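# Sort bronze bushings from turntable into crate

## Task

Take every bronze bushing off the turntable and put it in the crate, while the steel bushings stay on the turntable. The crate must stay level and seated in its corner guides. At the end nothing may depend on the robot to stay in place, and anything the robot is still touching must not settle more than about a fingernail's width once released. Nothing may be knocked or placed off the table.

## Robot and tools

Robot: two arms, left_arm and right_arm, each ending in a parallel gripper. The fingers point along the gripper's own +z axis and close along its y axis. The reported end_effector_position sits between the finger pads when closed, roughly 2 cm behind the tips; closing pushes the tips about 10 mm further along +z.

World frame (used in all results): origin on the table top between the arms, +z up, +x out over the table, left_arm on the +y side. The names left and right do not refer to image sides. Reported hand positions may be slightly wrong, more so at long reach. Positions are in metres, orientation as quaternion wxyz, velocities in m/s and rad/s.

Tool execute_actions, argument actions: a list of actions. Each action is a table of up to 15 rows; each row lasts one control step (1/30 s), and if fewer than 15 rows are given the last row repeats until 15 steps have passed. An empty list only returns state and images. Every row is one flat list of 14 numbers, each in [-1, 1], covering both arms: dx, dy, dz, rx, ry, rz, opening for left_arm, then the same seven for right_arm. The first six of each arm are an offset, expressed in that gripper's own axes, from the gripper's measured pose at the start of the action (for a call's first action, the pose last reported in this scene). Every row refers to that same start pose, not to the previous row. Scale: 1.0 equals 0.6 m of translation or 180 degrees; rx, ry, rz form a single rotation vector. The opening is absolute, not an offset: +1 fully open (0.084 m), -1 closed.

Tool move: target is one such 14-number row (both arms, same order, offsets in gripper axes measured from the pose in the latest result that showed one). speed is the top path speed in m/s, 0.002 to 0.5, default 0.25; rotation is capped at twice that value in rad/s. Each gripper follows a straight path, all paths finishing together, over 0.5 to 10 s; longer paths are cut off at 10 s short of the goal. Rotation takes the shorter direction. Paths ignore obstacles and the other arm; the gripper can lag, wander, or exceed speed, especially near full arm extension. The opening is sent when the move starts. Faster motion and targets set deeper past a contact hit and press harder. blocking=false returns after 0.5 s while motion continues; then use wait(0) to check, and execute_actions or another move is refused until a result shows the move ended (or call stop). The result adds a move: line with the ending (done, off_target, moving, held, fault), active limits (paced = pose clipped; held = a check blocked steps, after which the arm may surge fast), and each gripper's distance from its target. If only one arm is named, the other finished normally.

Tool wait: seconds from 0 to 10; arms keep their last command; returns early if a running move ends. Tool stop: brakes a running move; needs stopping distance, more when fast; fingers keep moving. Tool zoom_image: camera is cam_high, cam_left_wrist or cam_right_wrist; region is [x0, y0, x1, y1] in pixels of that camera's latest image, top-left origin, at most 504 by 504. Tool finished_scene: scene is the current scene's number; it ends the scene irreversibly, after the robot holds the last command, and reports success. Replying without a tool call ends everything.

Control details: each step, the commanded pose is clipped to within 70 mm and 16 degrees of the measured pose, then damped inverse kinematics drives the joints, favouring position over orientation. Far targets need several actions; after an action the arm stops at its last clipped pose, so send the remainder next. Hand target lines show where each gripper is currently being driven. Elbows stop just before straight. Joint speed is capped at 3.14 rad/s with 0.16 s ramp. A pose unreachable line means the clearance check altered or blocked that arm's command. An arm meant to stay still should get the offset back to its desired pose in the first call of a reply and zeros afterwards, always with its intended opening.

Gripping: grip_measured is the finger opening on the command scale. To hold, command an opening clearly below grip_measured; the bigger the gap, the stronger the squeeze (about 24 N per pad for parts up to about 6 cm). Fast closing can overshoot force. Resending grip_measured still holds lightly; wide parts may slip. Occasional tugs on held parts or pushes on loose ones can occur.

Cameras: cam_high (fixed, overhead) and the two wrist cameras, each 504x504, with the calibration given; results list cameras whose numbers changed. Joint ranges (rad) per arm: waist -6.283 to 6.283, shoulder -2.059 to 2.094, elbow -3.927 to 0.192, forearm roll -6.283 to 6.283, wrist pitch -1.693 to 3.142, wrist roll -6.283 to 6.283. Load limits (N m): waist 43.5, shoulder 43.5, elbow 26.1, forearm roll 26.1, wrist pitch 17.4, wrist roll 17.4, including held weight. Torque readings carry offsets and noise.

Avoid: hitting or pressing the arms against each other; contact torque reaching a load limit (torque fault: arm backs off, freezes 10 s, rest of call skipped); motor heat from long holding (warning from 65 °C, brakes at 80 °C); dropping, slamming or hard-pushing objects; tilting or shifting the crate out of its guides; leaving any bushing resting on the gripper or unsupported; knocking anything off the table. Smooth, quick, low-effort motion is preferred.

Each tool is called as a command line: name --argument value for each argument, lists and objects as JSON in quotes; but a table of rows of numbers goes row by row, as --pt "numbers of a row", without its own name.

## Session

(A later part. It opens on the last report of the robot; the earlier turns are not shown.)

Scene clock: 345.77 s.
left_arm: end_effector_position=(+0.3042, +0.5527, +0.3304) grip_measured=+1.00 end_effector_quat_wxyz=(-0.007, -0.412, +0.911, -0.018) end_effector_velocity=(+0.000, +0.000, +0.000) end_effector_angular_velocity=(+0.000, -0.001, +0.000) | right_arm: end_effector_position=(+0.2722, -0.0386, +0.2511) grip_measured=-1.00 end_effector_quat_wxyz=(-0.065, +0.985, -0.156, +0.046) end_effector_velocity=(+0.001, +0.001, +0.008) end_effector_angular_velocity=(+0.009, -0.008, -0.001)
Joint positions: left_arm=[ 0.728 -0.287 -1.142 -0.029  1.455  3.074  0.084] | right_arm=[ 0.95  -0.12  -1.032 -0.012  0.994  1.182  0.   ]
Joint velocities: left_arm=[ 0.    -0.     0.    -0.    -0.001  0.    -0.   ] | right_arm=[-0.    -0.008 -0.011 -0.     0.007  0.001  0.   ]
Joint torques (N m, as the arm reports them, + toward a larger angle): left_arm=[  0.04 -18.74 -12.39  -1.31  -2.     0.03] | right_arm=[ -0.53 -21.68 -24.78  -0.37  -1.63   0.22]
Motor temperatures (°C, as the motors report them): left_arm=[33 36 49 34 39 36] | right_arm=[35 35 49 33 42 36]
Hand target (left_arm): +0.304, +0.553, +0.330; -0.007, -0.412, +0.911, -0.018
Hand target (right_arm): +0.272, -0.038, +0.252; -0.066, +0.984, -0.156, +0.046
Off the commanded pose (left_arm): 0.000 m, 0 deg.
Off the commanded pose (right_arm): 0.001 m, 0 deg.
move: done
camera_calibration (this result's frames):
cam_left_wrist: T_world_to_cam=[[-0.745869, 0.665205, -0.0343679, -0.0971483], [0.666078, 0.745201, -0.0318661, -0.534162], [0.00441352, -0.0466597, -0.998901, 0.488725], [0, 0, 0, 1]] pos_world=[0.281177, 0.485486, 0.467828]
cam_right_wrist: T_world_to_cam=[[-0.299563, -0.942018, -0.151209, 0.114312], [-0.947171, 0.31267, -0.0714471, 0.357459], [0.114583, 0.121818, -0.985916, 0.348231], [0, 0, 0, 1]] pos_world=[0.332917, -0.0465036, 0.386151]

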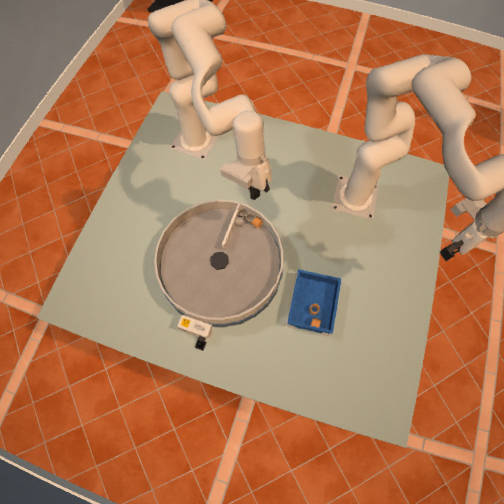

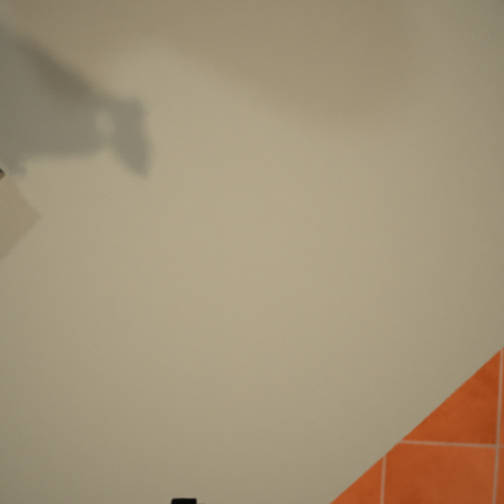

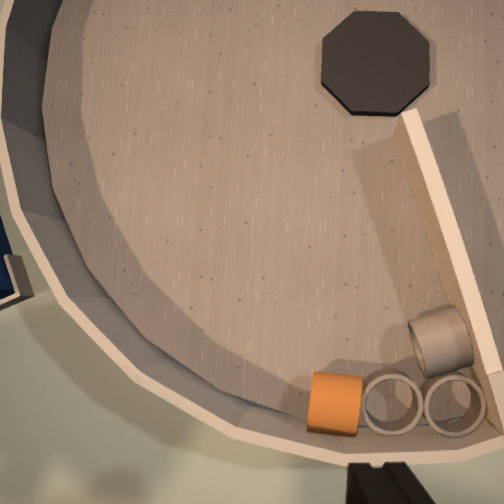

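move --target '[0,0,0,0,0,0,1,-0.022,0.014,0.18,0,0,0,-0.1]'

move --target '[0,0,0,0,0,0,1,0,0,0.092,0,0,0,-0.1]' --speed 0.06

move --target '[0,0,0,0,0,0,1,0,0,0,0,0,0,-1]'

move --target '[0,0,0,0,0,0,1,0,0,-0.25,0,0,0,-1]'

Scene clock: 352.00 s.
left_arm: end_effector_position=(+0.3042, +0.5527, +0.3304) grip_measured=+1.00 end_effector_quat_wxyz=(-0.007, -0.412, +0.911, -0.018) end_effector_velocity=(-0.000, -0.000, -0.001) end_effector_angular_velocity=(-0.000, +0.001, +0.000) | right_arm: end_effector_position=(+0.2690, -0.0301, +0.1432) grip_measured=-0.11 end_effector_quat_wxyz=(-0.065, +0.984, -0.156, +0.046) end_effector_velocity=(-0.001, -0.001, -0.004) end_effector_angular_velocity=(-0.005, +0.005, -0.001)
Joint positions: left_arm=[ 0.728 -0.287 -1.142 -0.029  1.455  3.074  0.084] | right_arm=[ 0.966  0.025 -0.866 -0.02   0.681  1.206  0.039]
Joint velocities: left_arm=[ 0.    -0.     0.002  0.    -0.001  0.    -0.   ] | right_arm=[ 0.     0.006  0.004  0.001 -0.004  0.001  0.   ]
Joint torques (N m, as the arm reports them, + toward a larger angle): left_arm=[  0.13 -19.13 -12.12  -1.25  -1.95   0.26] | right_arm=[ -0.61 -23.79 -23.01  -0.25  -1.79   0.35]
Motor temperatures (°C, as the motors report them): left_arm=[33 36 49 34 39 36] | right_arm=[35 35 49 33 42 36]
Hand target (left_arm): +0.304, +0.553, +0.330; -0.007, -0.412, +0.911, -0.018
Hand target (right_arm): +0.269, -0.030, +0.142; -0.065, +0.985, -0.156, +0.046
Off the commanded pose (left_arm): 0.000 m, 0 deg.
Off the commanded pose (right_arm): 0.001 m, 0 deg.
move: done
camera_calibration (this result's frames):
cam_left_wrist: T_world_to_cam=[[-0.745869, 0.665206, -0.034368, -0.0971484], [0.666078, 0.745201, -0.0318661, -0.534162], [0.00441356, -0.0466597, -0.998901, 0.488725], [0, 0, 0, 1]] pos_world=[0.281177, 0.485486, 0.467828]
cam_right_wrist: T_world_to_cam=[[-0.299305, -0.941899, -0.152459, 0.105153], [-0.947172, 0.312595, -0.0717547, 0.344155], [0.115243, 0.122928, -0.985702, 0.240991], [0, 0, 0, 1]] pos_world=[0.329674, -0.0381624, 0.278271]

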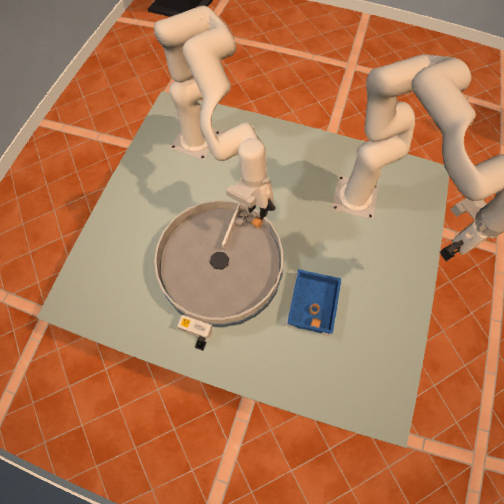

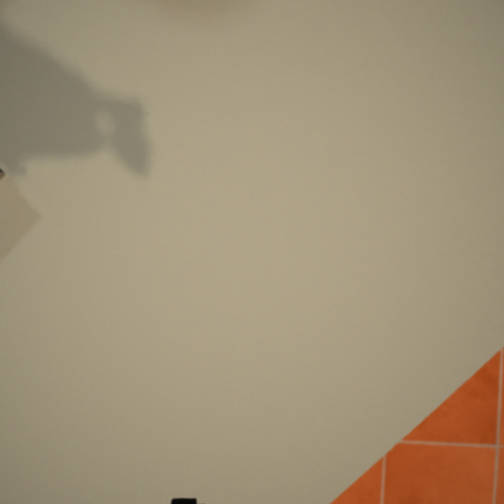

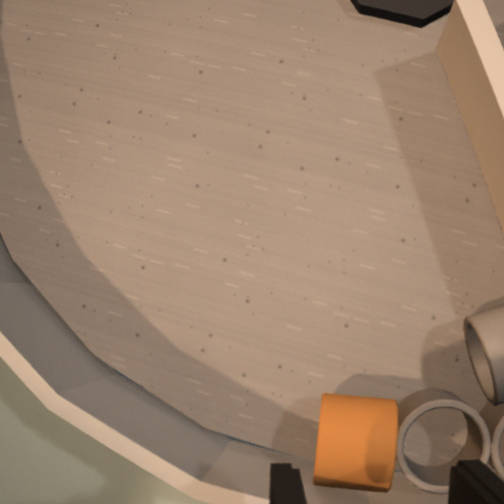

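Scene clock: 353.27 s.
left_arm: end_effector_position=(+0.3042, +0.5527, +0.3304) grip_measured=+1.00 end_effector_quat_wxyz=(-0.007, -0.412, +0.911, -0.018) end_effector_velocity=(+0.000, -0.000, -0.000) end_effector_angular_velocity=(+0.000, -0.000, -0.001) | right_arm: end_effector_position=(+0.2827, -0.0138, +0.1104) grip_measured=-0.11 end_effector_quat_wxyz=(-0.085, +0.982, -0.156, +0.058) end_effector_velocity=(+0.001, -0.000, -0.000) end_effector_angular_velocity=(-0.002, +0.000, +0.000)
Joint positions: left_arm=[ 0.728 -0.287 -1.142 -0.029  1.455  3.074  0.084] | right_arm=[ 0.965  0.131 -0.87  -0.023  0.533  1.209  0.039]
Joint velocities: left_arm=[-0.001  0.     0.001 -0.    -0.001  0.     0.   ] | right_arm=[-0.001  0.002 -0.003 -0.001  0.002 -0.    -0.   ]
Joint torques (N m, as the arm reports them, + toward a larger angle): left_arm=[  0.26 -18.4  -12.47  -1.08  -2.12   0.31] | right_arm=[-2.28 12.55  7.19 -1.15  2.96  0.33]
Motor temperatures (°C, as the motors report them): left_arm=[33 36 49 34 39 36] | right_arm=[35 35 49 33 42 36]
Hand target (left_arm): +0.304, +0.553, +0.330; -0.007, -0.412, +0.911, -0.018
Hand target (right_arm): +0.275, -0.024, +0.089; -0.065, +0.984, -0.156, +0.046
Off the commanded pose (left_arm): 0.000 m, 0 deg.
Off the commanded pose (right_arm): 0.025 m, 3 deg.
move: off_target (right_arm)
camera_calibration (this result's frames):
cam_left_wrist: T_world_to_cam=[[-0.745869, 0.665205, -0.0343679, -0.0971483], [0.666078, 0.745201, -0.031866, -0.534162], [0.00441355, -0.0466596, -0.998901, 0.488725], [0, 0, 0, 1]] pos_world=[0.281177, 0.485486, 0.467828]
cam_right_wrist: T_world_to_cam=[[-0.293311, -0.935996, -0.194627, 0.122726], [-0.945125, 0.314539, -0.0883351, 0.350965], [0.143899, 0.158037, -0.976892, 0.196532], [0, 0, 0, 1]] pos_world=[0.339423, -0.0265804, 0.246878]

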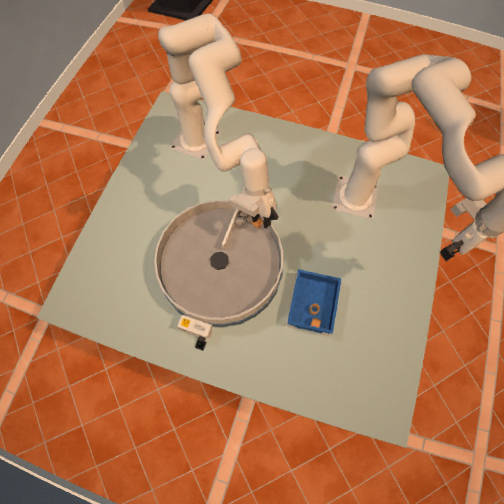

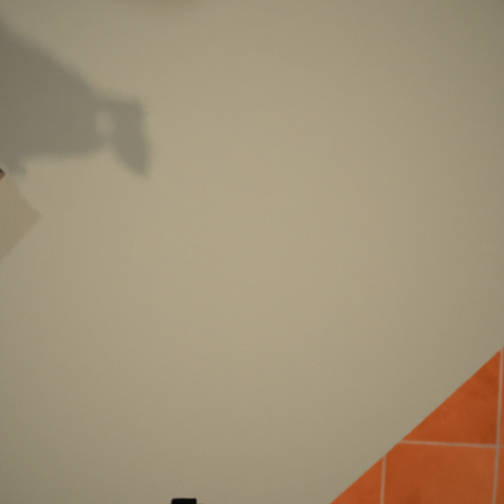

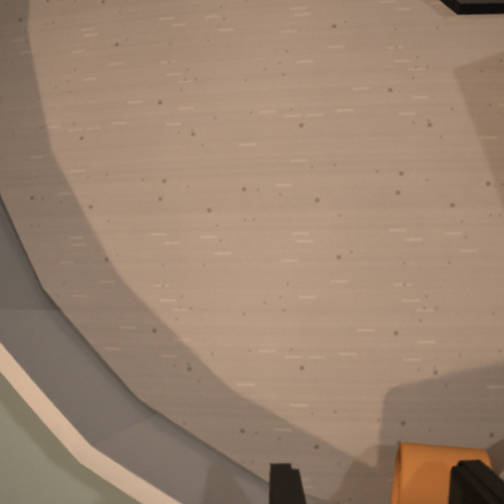

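Scene clock: 353.77 s.
left_arm: end_effector_position=(+0.3042, +0.5527, +0.3304) grip_measured=+1.00 end_effector_quat_wxyz=(-0.007, -0.412, +0.911, -0.018) end_effector_velocity=(+0.000, +0.000, +0.000) end_effector_angular_velocity=(+0.001, -0.001, +0.001) | right_arm: end_effector_position=(+0.2822, -0.0170, +0.1069) grip_measured=-1.00 end_effector_quat_wxyz=(-0.081, +0.983, -0.157, +0.056) end_effector_velocity=(-0.000, +0.003, +0.002) end_effector_angular_velocity=(+0.009, -0.003, +0.000)
Joint positions: left_arm=[ 0.728 -0.287 -1.142 -0.029  1.455  3.074  0.084] | right_arm=[ 0.962  0.134 -0.866 -0.024  0.536  1.209  0.   ]
Joint velocities: left_arm=[-0.    -0.    -0.001  0.    -0.    -0.001 -0.   ] | right_arm=[ 0.003 -0.001 -0.     0.004 -0.007 -0.     0.   ]
Joint torques (N m, as the arm reports them, + toward a larger angle): left_arm=[  0.56 -18.21 -12.22  -1.49  -2.04   0.09] | right_arm=[  8.86 -22.83 -18.78   1.3   -1.05   0.27]
Motor temperatures (°C, as the motors report them): left_arm=[33 36 49 34 39 36] | right_arm=[35 35 49 33 42 36]
Hand target (left_arm): +0.304, +0.553, +0.330; -0.007, -0.412, +0.911, -0.018
Hand target (right_arm): +0.283, -0.014, +0.110; -0.085, +0.982, -0.156, +0.058
Off the commanded pose (left_arm): 0.000 m, 0 deg.
Off the commanded pose (right_arm): 0.005 m, 1 deg.
move: off_target (right_arm)
camera_calibration (this result's frames):
cam_left_wrist: T_world_to_cam=[[-0.745869, 0.665205, -0.034368, -0.0971482], [0.666078, 0.745201, -0.0318661, -0.534162], [0.00441361, -0.0466597, -0.998901, 0.488725], [0, 0, 0, 1]] pos_world=[0.281177, 0.485486, 0.467828]
cam_right_wrist: T_world_to_cam=[[-0.296643, -0.936796, -0.185519, 0.118791], [-0.944872, 0.31611, -0.085386, 0.35076], [0.138633, 0.149962, -0.978924, 0.195295], [0, 0, 0, 1]] pos_world=[0.339588, -0.0288827, 0.243167]

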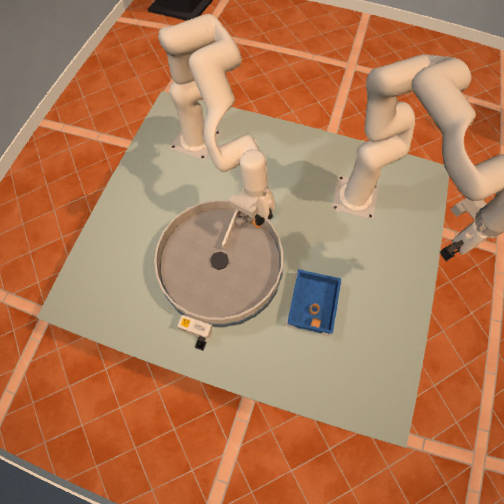

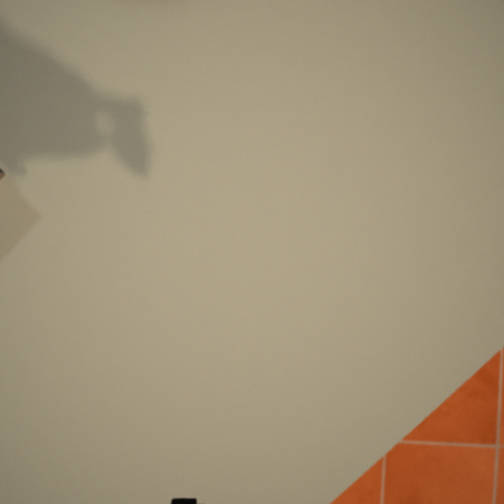

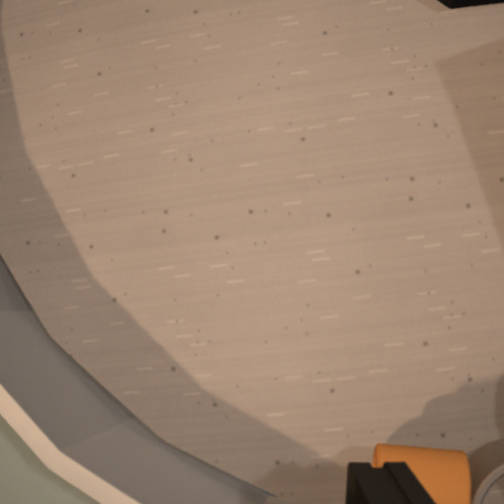

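Scene clock: 354.87 s.
left_arm: end_effector_position=(+0.3042, +0.5527, +0.3304) grip_measured=+1.00 end_effector_quat_wxyz=(-0.007, -0.412, +0.911, -0.018) end_effector_velocity=(+0.000, -0.000, -0.000) end_effector_angular_velocity=(-0.002, -0.001, +0.000) | right_arm: end_effector_position=(+0.2621, -0.0382, +0.2528) grip_measured=-1.00 end_effector_quat_wxyz=(-0.080, +0.983, -0.157, +0.055) end_effector_velocity=(+0.001, +0.001, +0.007) end_effector_angular_velocity=(+0.008, -0.007, +0.000)
Joint positions: left_arm=[ 0.728 -0.287 -1.142 -0.029  1.455  3.074  0.084] | right_arm=[ 0.968 -0.169 -0.974 -0.017  0.949  1.204  0.   ]
Joint velocities: left_arm=[ 0.     0.     0.001 -0.002 -0.     0.    -0.   ] | right_arm=[-0.    -0.008 -0.01   0.     0.007 -0.001  0.   ]
Joint torques (N m, as the arm reports them, + toward a larger angle): left_arm=[ -0.26 -18.77 -12.37  -1.16  -1.99   0.16] | right_arm=[ -0.39 -20.33 -24.93  -0.28  -1.82   0.14]
Motor temperatures (°C, as the motors report them): left_arm=[33 36 49 34 39 36] | right_arm=[35 35 49 33 42 36]
Hand target (left_arm): +0.304, +0.553, +0.330; -0.007, -0.412, +0.911, -0.018
Hand target (right_arm): +0.262, -0.038, +0.254; -0.081, +0.983, -0.157, +0.056
Off the commanded pose (left_arm): 0.000 m, 0 deg.
Off the commanded pose (right_arm): 0.001 m, 0 deg.
move: done
camera_calibration (this result's frames):
cam_left_wrist: T_world_to_cam=[[-0.745869, 0.665205, -0.0343679, -0.0971483], [0.666078, 0.745201, -0.0318659, -0.534162], [0.00441365, -0.0466595, -0.998901, 0.488725], [0, 0, 0, 1]] pos_world=[0.281177, 0.485486, 0.467828]
cam_right_wrist: T_world_to_cam=[[-0.297034, -0.937019, -0.183757, 0.119679], [-0.944897, 0.316175, -0.0848699, 0.350859], [0.137624, 0.148422, -0.979301, 0.344291], [0, 0, 0, 1]] pos_world=[0.319692, -0.0498915, 0.388934]

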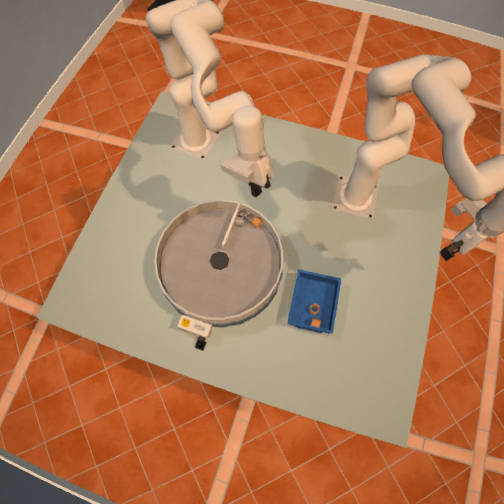

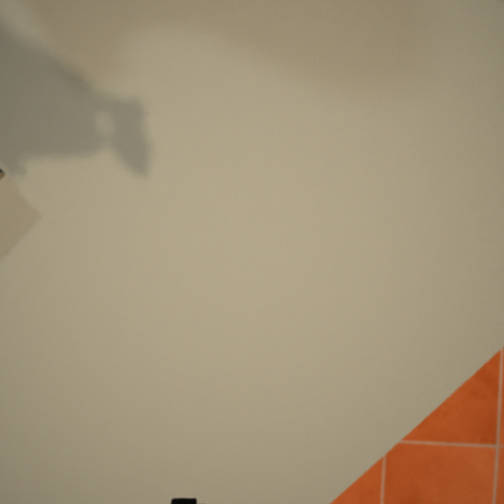

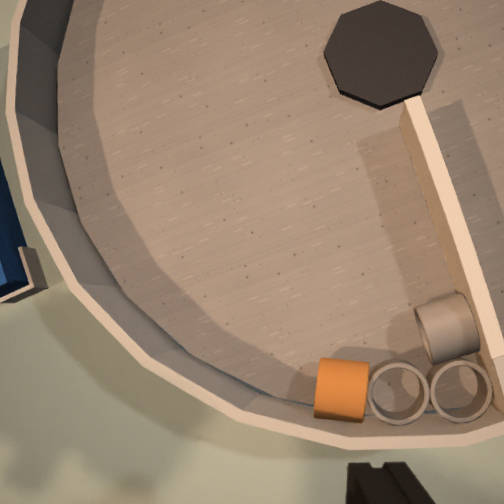

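move --target '[0,0,0,0,0,0,1,0.005,0.025,0.18,0,0,0.04,-0.1]'

move --target '[0,0,0,0,0,0,1,0,0,0.095,0,0,0,-0.1]' --speed 0.06

move --target '[0,0,0,0,0,0,1,0,0,0,0,0,0,-1]'

move --target '[0,0,0,0,0,0,1,0,0,-0.25,0,0,0,-1]'

Scene clock: 361.50 s.
left_arm: end_effector_position=(+0.3042, +0.5527, +0.3304) grip_measured=+1.00 end_effector_quat_wxyz=(-0.007, -0.412, +0.911, -0.018) end_effector_velocity=(-0.000, -0.000, -0.001) end_effector_angular_velocity=(-0.002, +0.002, +0.001) | right_arm: end_effector_position=(+0.2748, -0.0381, +0.1453) grip_measured=-0.11 end_effector_quat_wxyz=(-0.084, +0.971, -0.218, +0.050) end_effector_velocity=(-0.001, -0.002, -0.005) end_effector_angular_velocity=(-0.007, +0.006, -0.002)
Joint positions: left_arm=[ 0.728 -0.287 -1.142 -0.029  1.455  3.074  0.084] | right_arm=[ 0.945 -0.005 -0.823 -0.015  0.632  1.31   0.039]
Joint velocities: left_arm=[ 0.     0.     0.002  0.     0.    -0.001  0.   ] | right_arm=[-0.     0.008  0.004 -0.001 -0.003  0.002  0.   ]
Joint torques (N m, as the arm reports them, + toward a larger angle): left_arm=[  0.5  -18.74 -12.23  -1.37  -2.11   0.06] | right_arm=[ -0.59 -22.9  -23.04  -0.17  -1.75   0.2 ]
Motor temperatures (°C, as the motors report them): left_arm=[33 36 50 34 39 36] | right_arm=[35 35 50 33 42 36]
Hand target (left_arm): +0.304, +0.553, +0.330; -0.007, -0.412, +0.911, -0.018
Hand target (right_arm): +0.275, -0.038, +0.145; -0.083, +0.971, -0.218, +0.050
Off the commanded pose (left_arm): 0.000 m, 0 deg.
Off the commanded pose (right_arm): 0.001 m, 0 deg.
move: done
camera_calibration (this result's frames):
cam_left_wrist: T_world_to_cam=[[-0.745869, 0.665206, -0.0343678, -0.0971485], [0.666078, 0.745201, -0.0318659, -0.534162], [0.00441355, -0.0466594, -0.998901, 0.488725], [0, 0, 0, 1]] pos_world=[0.281177, 0.485486, 0.467828]
cam_right_wrist: T_world_to_cam=[[-0.412641, -0.889981, -0.194066, 0.138911], [-0.90017, 0.431016, -0.0626061, 0.342511], [0.139364, 0.148858, -0.978989, 0.236764], [0, 0, 0, 1]] pos_world=[0.332642, -0.059244, 0.280191]

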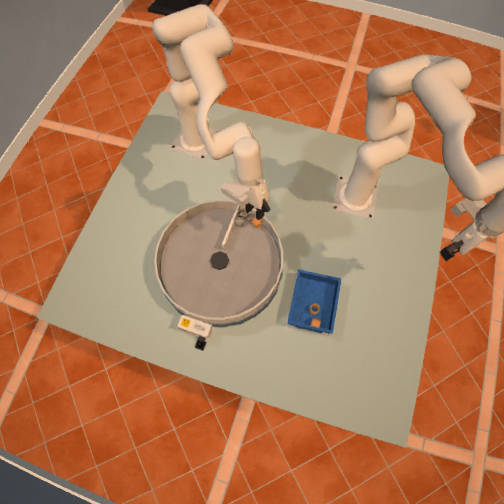

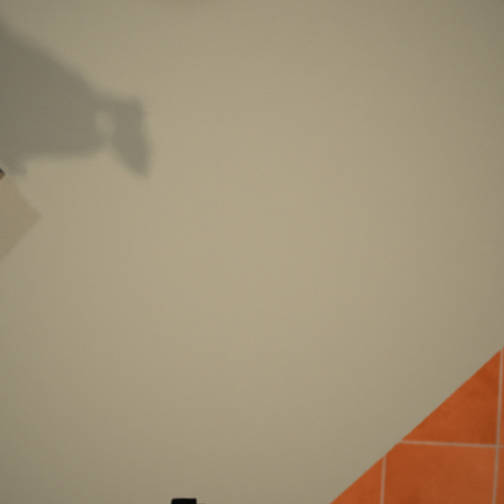

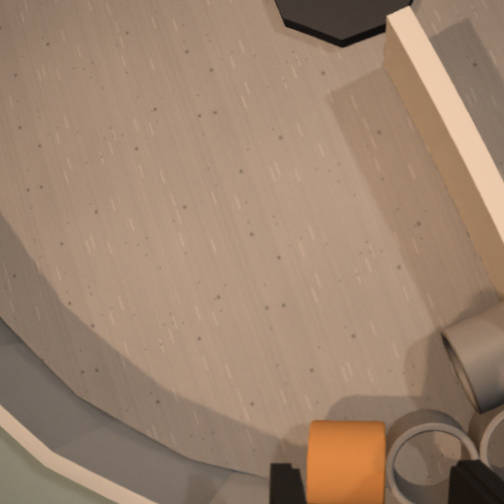

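Scene clock: 362.80 s.
left_arm: end_effector_position=(+0.3042, +0.5527, +0.3304) grip_measured=+1.00 end_effector_quat_wxyz=(-0.007, -0.412, +0.911, -0.018) end_effector_velocity=(-0.000, -0.000, -0.000) end_effector_angular_velocity=(-0.001, +0.001, +0.000) | right_arm: end_effector_position=(+0.2869, -0.0257, +0.1001) grip_measured=-0.10 end_effector_quat_wxyz=(-0.094, +0.970, -0.218, +0.056) end_effector_velocity=(-0.000, +0.000, +0.000) end_effector_angular_velocity=(+0.001, -0.000, -0.000)
Joint positions: left_arm=[ 0.728 -0.287 -1.142 -0.029  1.455  3.074  0.084] | right_arm=[ 0.942  0.129 -0.825 -0.019  0.477  1.312  0.04 ]
Joint velocities: left_arm=[-0.    -0.     0.     0.     0.001 -0.    -0.   ] | right_arm=[ 0.001 -0.     0.001  0.001 -0.002  0.    -0.   ]
Joint torques (N m, as the arm reports them, + toward a larger angle): left_arm=[ -0.06 -18.97 -12.11  -1.12  -2.22  -0.05] | right_arm=[2.49 4.46 0.16 0.7  0.41 0.46]
Motor temperatures (°C, as the motors report them): left_arm=[33 36 50 34 39 36] | right_arm=[35 35 49 33 42 36]
Hand target (left_arm): +0.304, +0.553, +0.330; -0.007, -0.412, +0.911, -0.018
Hand target (right_arm): +0.282, -0.030, +0.090; -0.084, +0.971, -0.218, +0.050
Off the commanded pose (left_arm): 0.000 m, 0 deg.
Off the commanded pose (right_arm): 0.012 m, 1 deg.
move: off_target (right_arm)
camera_calibration (this result's frames):
cam_left_wrist: T_world_to_cam=[[-0.745869, 0.665205, -0.0343678, -0.0971483], [0.666078, 0.745201, -0.0318659, -0.534162], [0.00441355, -0.0466595, -0.998901, 0.488725], [0, 0, 0, 1]] pos_world=[0.281177, 0.485486, 0.467828]
cam_right_wrist: T_world_to_cam=[[-0.409896, -0.886172, -0.216065, 0.147598], [-0.898926, 0.432627, -0.0690344, 0.34557], [0.154652, 0.16593, -0.973935, 0.184575], [0, 0, 0, 1]] pos_world=[0.342597, -0.0493319, 0.235511]

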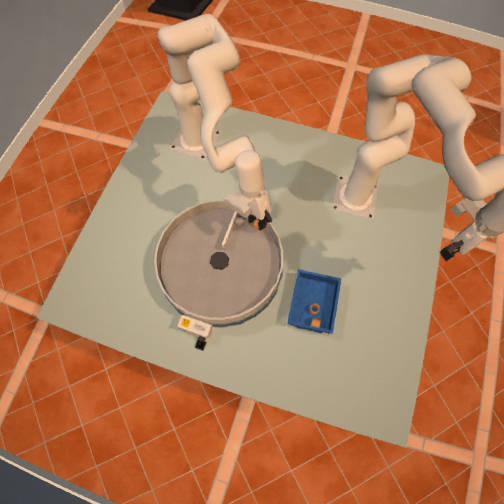

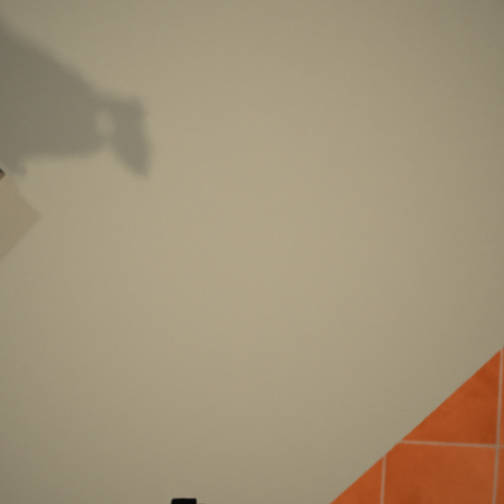

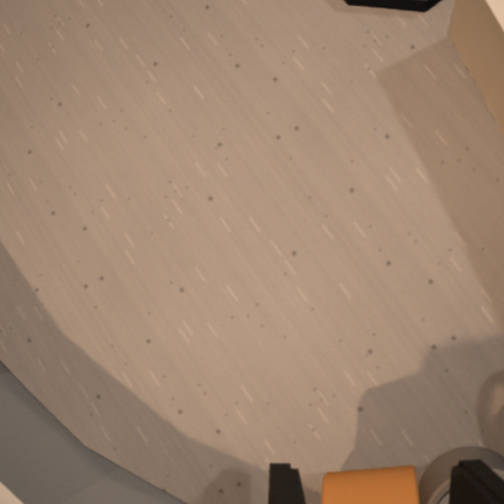

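Scene clock: 363.30 s.
left_arm: end_effector_position=(+0.3042, +0.5527, +0.3304) grip_measured=+1.00 end_effector_quat_wxyz=(-0.007, -0.412, +0.911, -0.018) end_effector_velocity=(-0.000, +0.000, -0.000) end_effector_angular_velocity=(-0.000, +0.001, +0.001) | right_arm: end_effector_position=(+0.2878, -0.0242, +0.1028) grip_measured=-0.62 end_effector_quat_wxyz=(-0.097, +0.969, -0.218, +0.057) end_effector_velocity=(+0.001, -0.001, +0.000) end_effector_angular_velocity=(-0.002, +0.001, -0.003)
Joint positions: left_arm=[ 0.728 -0.287 -1.142 -0.029  1.455  3.074  0.084] | right_arm=[ 0.942  0.125 -0.827 -0.019  0.476  1.312  0.017]
Joint velocities: left_arm=[ 0.001 -0.     0.001  0.    -0.    -0.    -0.   ] | right_arm=[-0.003  0.    -0.002 -0.001  0.004  0.001  0.   ]
Joint torques (N m, as the arm reports them, + toward a larger angle): left_arm=[ -0.02 -18.23 -12.31  -1.37  -2.18   0.24] | right_arm=[-0.2  -4.57 -3.29 -0.31  2.02  0.15]
Motor temperatures (°C, as the motors report them): left_arm=[33 36 50 34 39 36] | right_arm=[35 35 49 33 42 36]
Hand target (left_arm): +0.304, +0.553, +0.330; -0.007, -0.412, +0.911, -0.018
Hand target (right_arm): +0.287, -0.026, +0.100; -0.094, +0.970, -0.218, +0.056
Off the commanded pose (left_arm): 0.000 m, 0 deg.
Off the commanded pose (right_arm): 0.003 m, 0 deg.
move: done
camera_calibration (this result's frames):
cam_left_wrist: T_world_to_cam=[[-0.745869, 0.665206, -0.0343679, -0.0971485], [0.666078, 0.745201, -0.031866, -0.534162], [0.00441351, -0.0466596, -0.998901, 0.488725], [0, 0, 0, 1]] pos_world=[0.281177, 0.485486, 0.467828]
cam_right_wrist: T_world_to_cam=[[-0.408777, -0.885209, -0.222049, 0.150226], [-0.898761, 0.432728, -0.0705317, 0.346066], [0.158522, 0.170737, -0.972481, 0.185698], [0, 0, 0, 1]] pos_world=[0.343002, -0.0484759, 0.238354]

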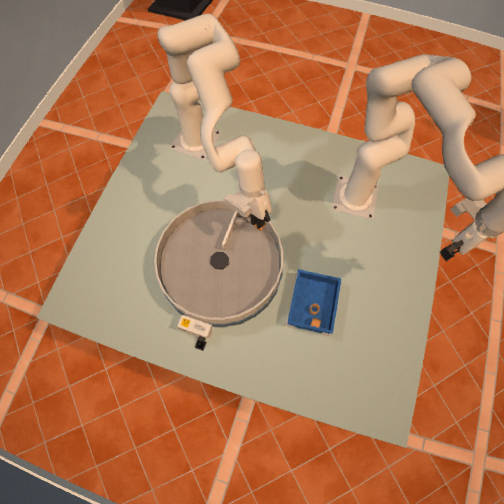

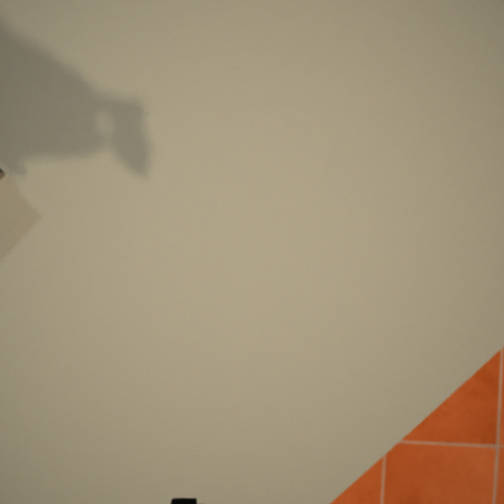

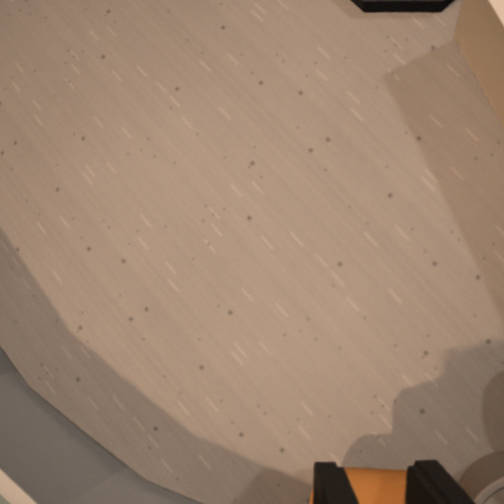

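Scene clock: 364.43 s.
left_arm: end_effector_position=(+0.3042, +0.5527, +0.3304) grip_measured=+1.00 end_effector_quat_wxyz=(-0.007, -0.412, +0.911, -0.018) end_effector_velocity=(-0.000, +0.000, -0.000) end_effector_angular_velocity=(-0.000, +0.000, -0.000) | right_arm: end_effector_position=(+0.2650, -0.0486, +0.2479) grip_measured=-1.00 end_effector_quat_wxyz=(-0.096, +0.970, -0.218, +0.057) end_effector_velocity=(+0.001, +0.001, +0.006) end_effector_angular_velocity=(+0.007, -0.006, -0.001)
Joint positions: left_arm=[ 0.728 -0.287 -1.142 -0.029  1.455  3.074  0.084] | right_arm=[ 0.947 -0.207 -0.911 -0.013  0.894  1.308  0.   ]
Joint velocities: left_arm=[ 0.  0.  0.  0. -0.  0.  0.] | right_arm=[ 0.    -0.008 -0.007 -0.     0.006  0.001  0.   ]
Joint torques (N m, as the arm reports them, + toward a larger angle): left_arm=[ -0.37 -18.51 -12.43  -1.47  -2.25  -0.11] | right_arm=[ -0.47 -19.52 -25.07  -0.42  -1.89   0.25]
Motor temperatures (°C, as the motors report them): left_arm=[33 36 50 34 39 36] | right_arm=[35 35 49 33 42 36]
Hand target (left_arm): +0.304, +0.553, +0.330; -0.007, -0.412, +0.911, -0.018
Hand target (right_arm): +0.265, -0.048, +0.249; -0.097, +0.969, -0.218, +0.057
Off the commanded pose (left_arm): 0.000 m, 0 deg.
Off the commanded pose (right_arm): 0.001 m, 0 deg.
move: done
camera_calibration (this result's frames):
cam_left_wrist: T_world_to_cam=[[-0.745869, 0.665206, -0.0343678, -0.0971485], [0.666078, 0.745201, -0.031866, -0.534162], [0.00441344, -0.0466595, -0.998901, 0.488725], [0, 0, 0, 1]] pos_world=[0.281177, 0.485486, 0.467828]
cam_right_wrist: T_world_to_cam=[[-0.409196, -0.885411, -0.220469, 0.151216], [-0.898724, 0.432848, -0.0702773, 0.346268], [0.157654, 0.169383, -0.972859, 0.334806], [0, 0, 0, 1]] pos_world=[0.320293, -0.0727036, 0.383393]

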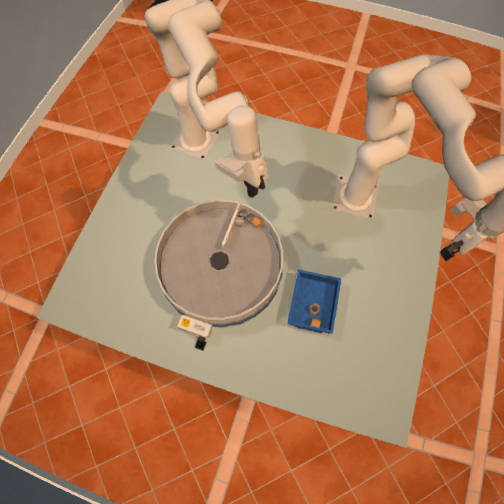

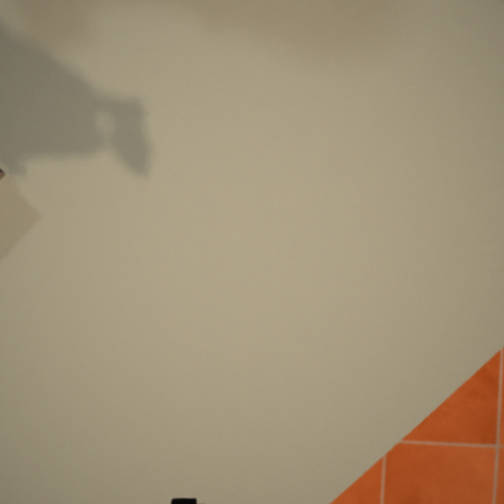

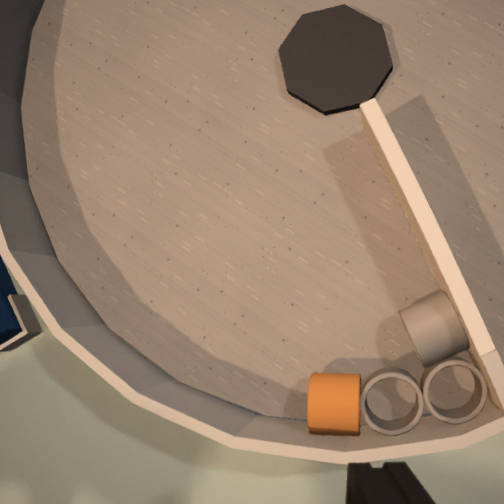

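move --target '[0,0,0,0,0,0,1,0,-0.017,0.175,-0.068,-0.022,0,-0.25]'

move --target '[0,0,0,0,0,0,1,0,0,0.097,0,0,0,-0.25]' --speed 0.06

move --target '[0,0,0,0,0,0,1,0,0,0,0,0,0,-1]'

move --target '[0,0,0,0,0,0,1,0,0,-0.25,0,0,0,-1]'

Scene clock: 376.70 s.
left_arm: end_effector_position=(+0.3042, +0.5527, +0.3304) grip_measured=+1.00 end_effector_quat_wxyz=(-0.007, -0.412, +0.911, -0.018) end_effector_velocity=(+0.000, -0.000, -0.000) end_effector_angular_velocity=(-0.001, +0.001, +0.000) | right_arm: end_effector_position=(+0.2851, -0.0226, +0.1485) grip_measured=-0.27 end_effector_quat_wxyz=(-0.000, +0.976, -0.219, +0.001) end_effector_velocity=(-0.001, -0.001, -0.005) end_effector_angular_velocity=(-0.013, +0.008, +0.003)
Joint positions: left_arm=[ 0.728 -0.287 -1.142 -0.029  1.455  3.074  0.084] | right_arm=[ 0.947  0.166 -1.108 -0.001  0.941  1.302  0.032]
Joint velocities: left_arm=[-0.001  0.     0.001 -0.    -0.    -0.001 -0.   ] | right_arm=[-0.     0.013 -0.004 -0.002  0.006 -0.001  0.   ]
Joint torques (N m, as the arm reports them, + toward a larger angle): left_arm=[  0.29 -18.86 -12.81  -0.97  -2.09   0.03] | right_arm=[ -0.45 -27.46 -23.18  -0.33  -1.2    0.14]
Motor temperatures (°C, as the motors report them): left_arm=[33 36 50 34 39 36] | right_arm=[35 35 50 33 42 36]
Hand target (left_arm): +0.304, +0.553, +0.330; -0.007, -0.412, +0.911, -0.018
Hand target (right_arm): +0.285, -0.023, +0.148; +0.000, +0.976, -0.219, +0.000
Off the commanded pose (left_arm): 0.000 m, 0 deg.
Off the commanded pose (right_arm): 0.001 m, 0 deg.
move: done
camera_calibration (this result's frames):
cam_left_wrist: T_world_to_cam=[[-0.745869, 0.665206, -0.0343678, -0.0971485], [0.666078, 0.745201, -0.031866, -0.534162], [0.00441347, -0.0466595, -0.998901, 0.488725], [0, 0, 0, 1]] pos_world=[0.281177, 0.485486, 0.467828]
cam_right_wrist: T_world_to_cam=[[-0.426974, -0.904203, -0.0104896, 0.134061], [-0.904239, 0.42702, -0.0025266, 0.337517], [0.00676383, 0.00840632, -0.999942, 0.273963], [0, 0, 0, 1]] pos_world=[0.360583, -0.0252109, 0.276206]

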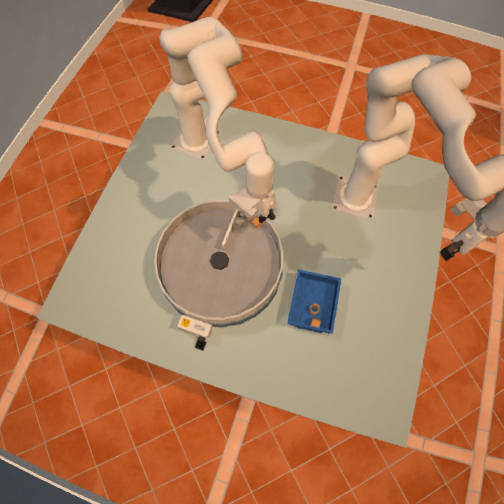

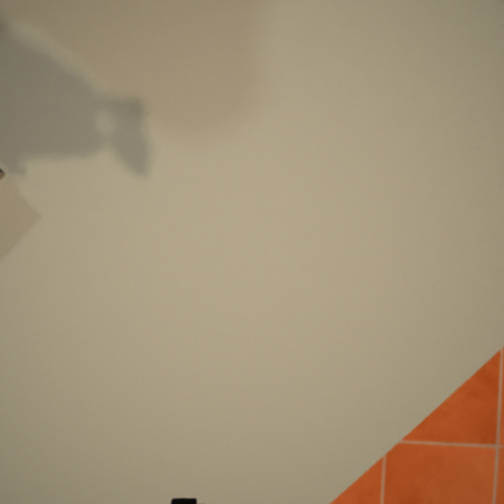

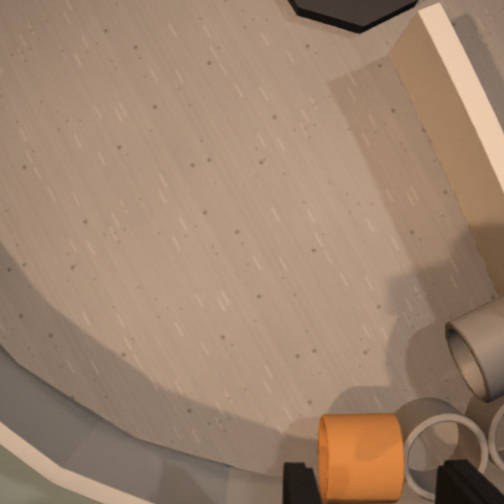

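Scene clock: 377.97 s.
left_arm: end_effector_position=(+0.3042, +0.5527, +0.3304) grip_measured=+1.00 end_effector_quat_wxyz=(-0.007, -0.412, +0.911, -0.018) end_effector_velocity=(-0.001, -0.000, -0.001) end_effector_angular_velocity=(-0.002, +0.001, -0.001) | right_arm: end_effector_position=(+0.2902, -0.0170, +0.1029) grip_measured=-0.26 end_effector_quat_wxyz=(-0.012, +0.976, -0.219, +0.007) end_effector_velocity=(-0.001, -0.000, -0.001) end_effector_angular_velocity=(+0.000, -0.000, +0.001)
Joint positions: left_arm=[ 0.728 -0.287 -1.142 -0.029  1.455  3.074  0.084] | right_arm=[ 0.947  0.243 -1.06  -0.001  0.788  1.302  0.033]
Joint velocities: left_arm=[ 0.001  0.     0.001 -0.     0.001  0.001 -0.   ] | right_arm=[ 0.002 -0.002  0.005 -0.    -0.004  0.001 -0.   ]
Joint torques (N m, as the arm reports them, + toward a larger angle): left_arm=[  0.16 -18.89 -12.2   -1.15  -2.27   0.11] | right_arm=[ 0.68  2.13  1.45  0.18 -0.48  0.34]
Motor temperatures (°C, as the motors report them): left_arm=[33 36 50 34 39 36] | right_arm=[35 35 50 33 42 36]
Hand target (left_arm): +0.304, +0.553, +0.330; -0.007, -0.412, +0.911, -0.018
Hand target (right_arm): +0.285, -0.023, +0.091; -0.000, +0.976, -0.219, +0.001
Off the commanded pose (left_arm): 0.000 m, 0 deg.
Off the commanded pose (right_arm): 0.015 m, 2 deg.
move: off_target (right_arm)
camera_calibration (this result's frames):
cam_left_wrist: T_world_to_cam=[[-0.745869, 0.665206, -0.0343678, -0.0971485], [0.666078, 0.745201, -0.0318661, -0.534162], [0.00441342, -0.0466596, -0.998901, 0.488725], [0, 0, 0, 1]] pos_world=[0.281177, 0.485486, 0.467828]
cam_right_wrist: T_world_to_cam=[[-0.426684, -0.90366, -0.0366032, 0.143396], [-0.904067, 0.427276, -0.00986633, 0.340346], [0.0245555, 0.0288819, -0.999281, 0.22331], [0, 0, 0, 1]] pos_world=[0.363397, -0.0222901, 0.231756]

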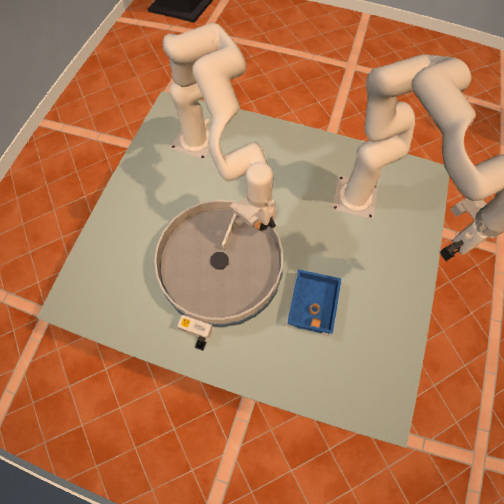

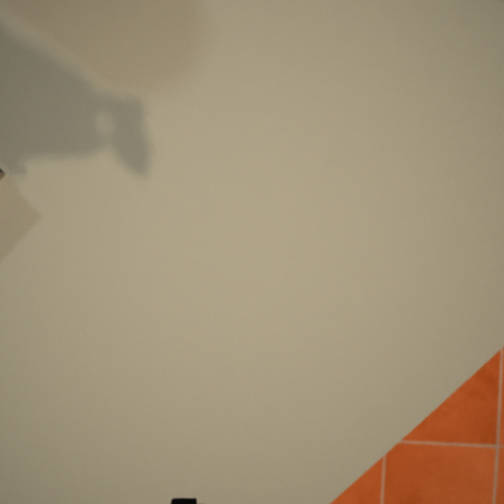

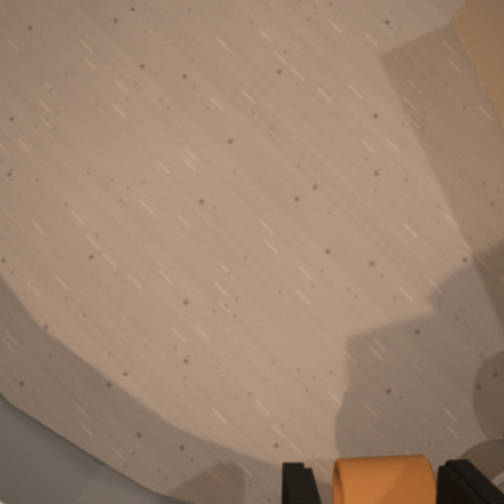

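Scene clock: 378.47 s.
left_arm: end_effector_position=(+0.3042, +0.5527, +0.3304) grip_measured=+1.00 end_effector_quat_wxyz=(-0.007, -0.412, +0.911, -0.018) end_effector_velocity=(+0.000, +0.001, +0.001) end_effector_angular_velocity=(+0.002, -0.003, +0.001) | right_arm: end_effector_position=(+0.2906, -0.0167, +0.1043) grip_measured=-0.55 end_effector_quat_wxyz=(-0.014, +0.975, -0.219, +0.008) end_effector_velocity=(+0.000, +0.001, +0.001) end_effector_angular_velocity=(+0.002, -0.002, +0.001)
Joint positions: left_arm=[ 0.728 -0.287 -1.142 -0.029  1.455  3.074  0.084] | right_arm=[ 0.947  0.241 -1.06  -0.001  0.788  1.302  0.02 ]
Joint velocities: left_arm=[ 0.001  0.    -0.003 -0.001 -0.     0.    -0.   ] | right_arm=[ 0.    -0.001 -0.001  0.001 -0.001 -0.002  0.   ]
Joint torques (N m, as the arm reports them, + toward a larger angle): left_arm=[  0.06 -18.95 -12.05  -0.99  -2.09   0.28] | right_arm=[ 0.9  -7.9  -6.39  0.12 -0.44  0.29]
Motor temperatures (°C, as the motors report them): left_arm=[33 36 50 34 39 36] | right_arm=[35 35 50 33 42 36]
Hand target (left_arm): +0.304, +0.553, +0.330; -0.007, -0.412, +0.911, -0.018
Hand target (right_arm): +0.290, -0.017, +0.103; -0.012, +0.976, -0.219, +0.007
Off the commanded pose (left_arm): 0.000 m, 0 deg.
Off the commanded pose (right_arm): 0.002 m, 0 deg.
move: done
camera_calibration (this result's frames):
cam_left_wrist: T_world_to_cam=[[-0.745869, 0.665206, -0.0343679, -0.0971486], [0.666078, 0.745201, -0.031866, -0.534162], [0.00441351, -0.0466596, -0.998901, 0.488725], [0, 0, 0, 1]] pos_world=[0.281177, 0.485486, 0.467828]
cam_right_wrist: T_world_to_cam=[[-0.426716, -0.903528, -0.0393817, 0.144228], [-0.903998, 0.427404, -0.010676, 0.340643], [0.026478, 0.0310453, -0.999167, 0.2242], [0, 0, 0, 1]] pos_world=[0.363549, -0.0222383, 0.23333]

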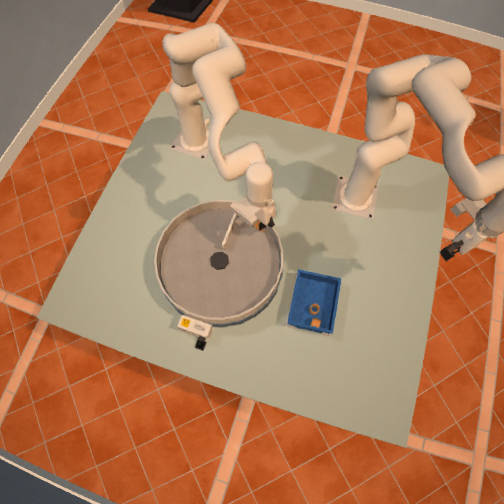

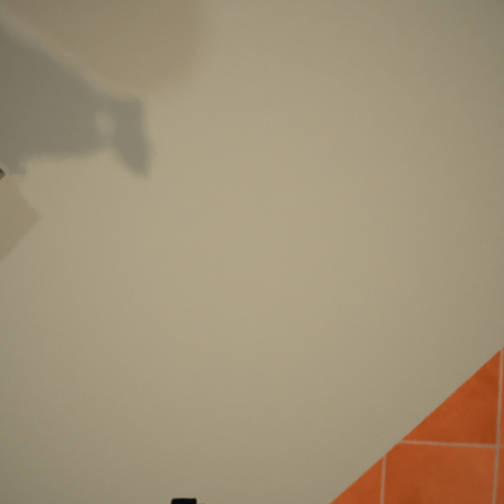

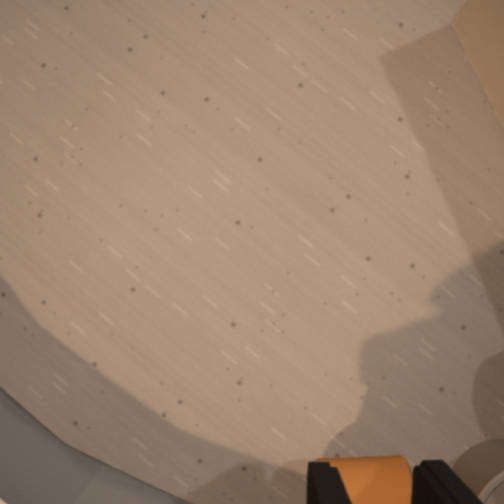

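Scene clock: 379.53 s.
left_arm: end_effector_position=(+0.3042, +0.5527, +0.3304) grip_measured=+1.00 end_effector_quat_wxyz=(-0.007, -0.412, +0.911, -0.018) end_effector_velocity=(+0.000, -0.001, -0.000) end_effector_angular_velocity=(-0.000, +0.002, -0.003) | right_arm: end_effector_position=(+0.2875, -0.0203, +0.2527) grip_measured=-1.00 end_effector_quat_wxyz=(-0.013, +0.975, -0.220, +0.007) end_effector_velocity=(+0.001, +0.001, +0.009) end_effector_angular_velocity=(+0.006, -0.006, +0.000)
Joint positions: left_arm=[ 0.728 -0.287 -1.142 -0.029  1.455  3.074  0.084] | right_arm=[ 0.947  0.06  -1.278 -0.001  1.188  1.301  0.   ]
Joint velocities: left_arm=[-0.002  0.     0.     0.001  0.001  0.001 -0.   ] | right_arm=[-0.    -0.004 -0.018 -0.001  0.013 -0.     0.   ]
Joint torques (N m, as the arm reports them, + toward a larger angle): left_arm=[  0.36 -18.44 -12.48  -1.28  -2.11   0.12] | right_arm=[ -0.78 -26.18 -24.83  -0.48  -1.42   0.13]
Motor temperatures (°C, as the motors report them): left_arm=[33 36 50 34 39 36] | right_arm=[35 35 49 33 42 36]
Hand target (left_arm): +0.304, +0.553, +0.330; -0.007, -0.412, +0.911, -0.018
Hand target (right_arm): +0.288, -0.020, +0.254; -0.014, +0.975, -0.220, +0.008
Off the commanded pose (left_arm): 0.000 m, 0 deg.
Off the commanded pose (right_arm): 0.002 m, 0 deg.
move: done
camera_calibration (this result's frames):
cam_left_wrist: T_world_to_cam=[[-0.745869, 0.665206, -0.0343679, -0.0971486], [0.666078, 0.745201, -0.0318658, -0.534162], [0.0044137, -0.0466594, -0.998901, 0.488725], [0, 0, 0, 1]] pos_world=[0.281177, 0.485486, 0.467828]
cam_right_wrist: T_world_to_cam=[[-0.426982, -0.903496, -0.0371719, 0.145014], [-0.903912, 0.427598, -0.0101908, 0.340777], [0.025102, 0.0292488, -0.999257, 0.373025], [0, 0, 0, 1]] pos_world=[0.360587, -0.0256061, 0.381611]

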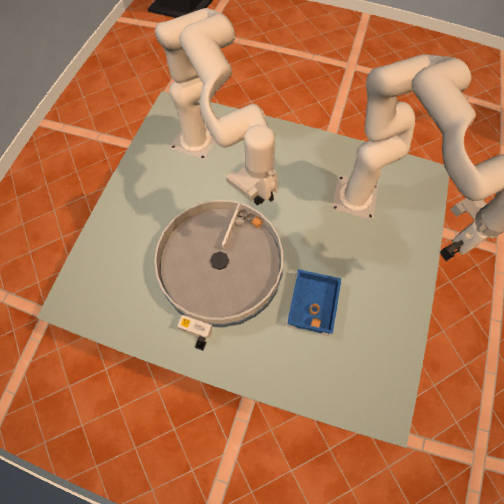

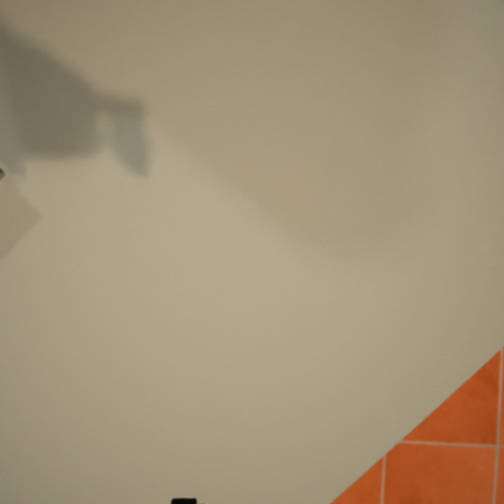

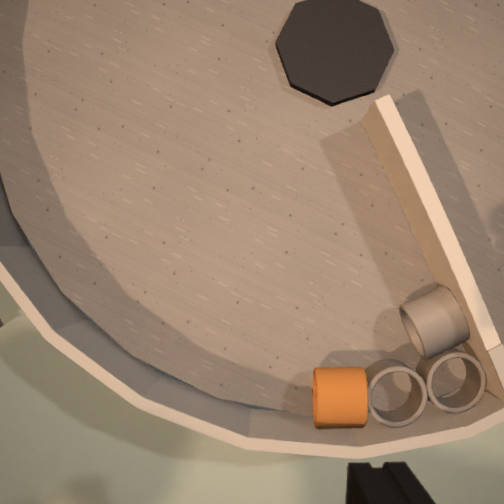

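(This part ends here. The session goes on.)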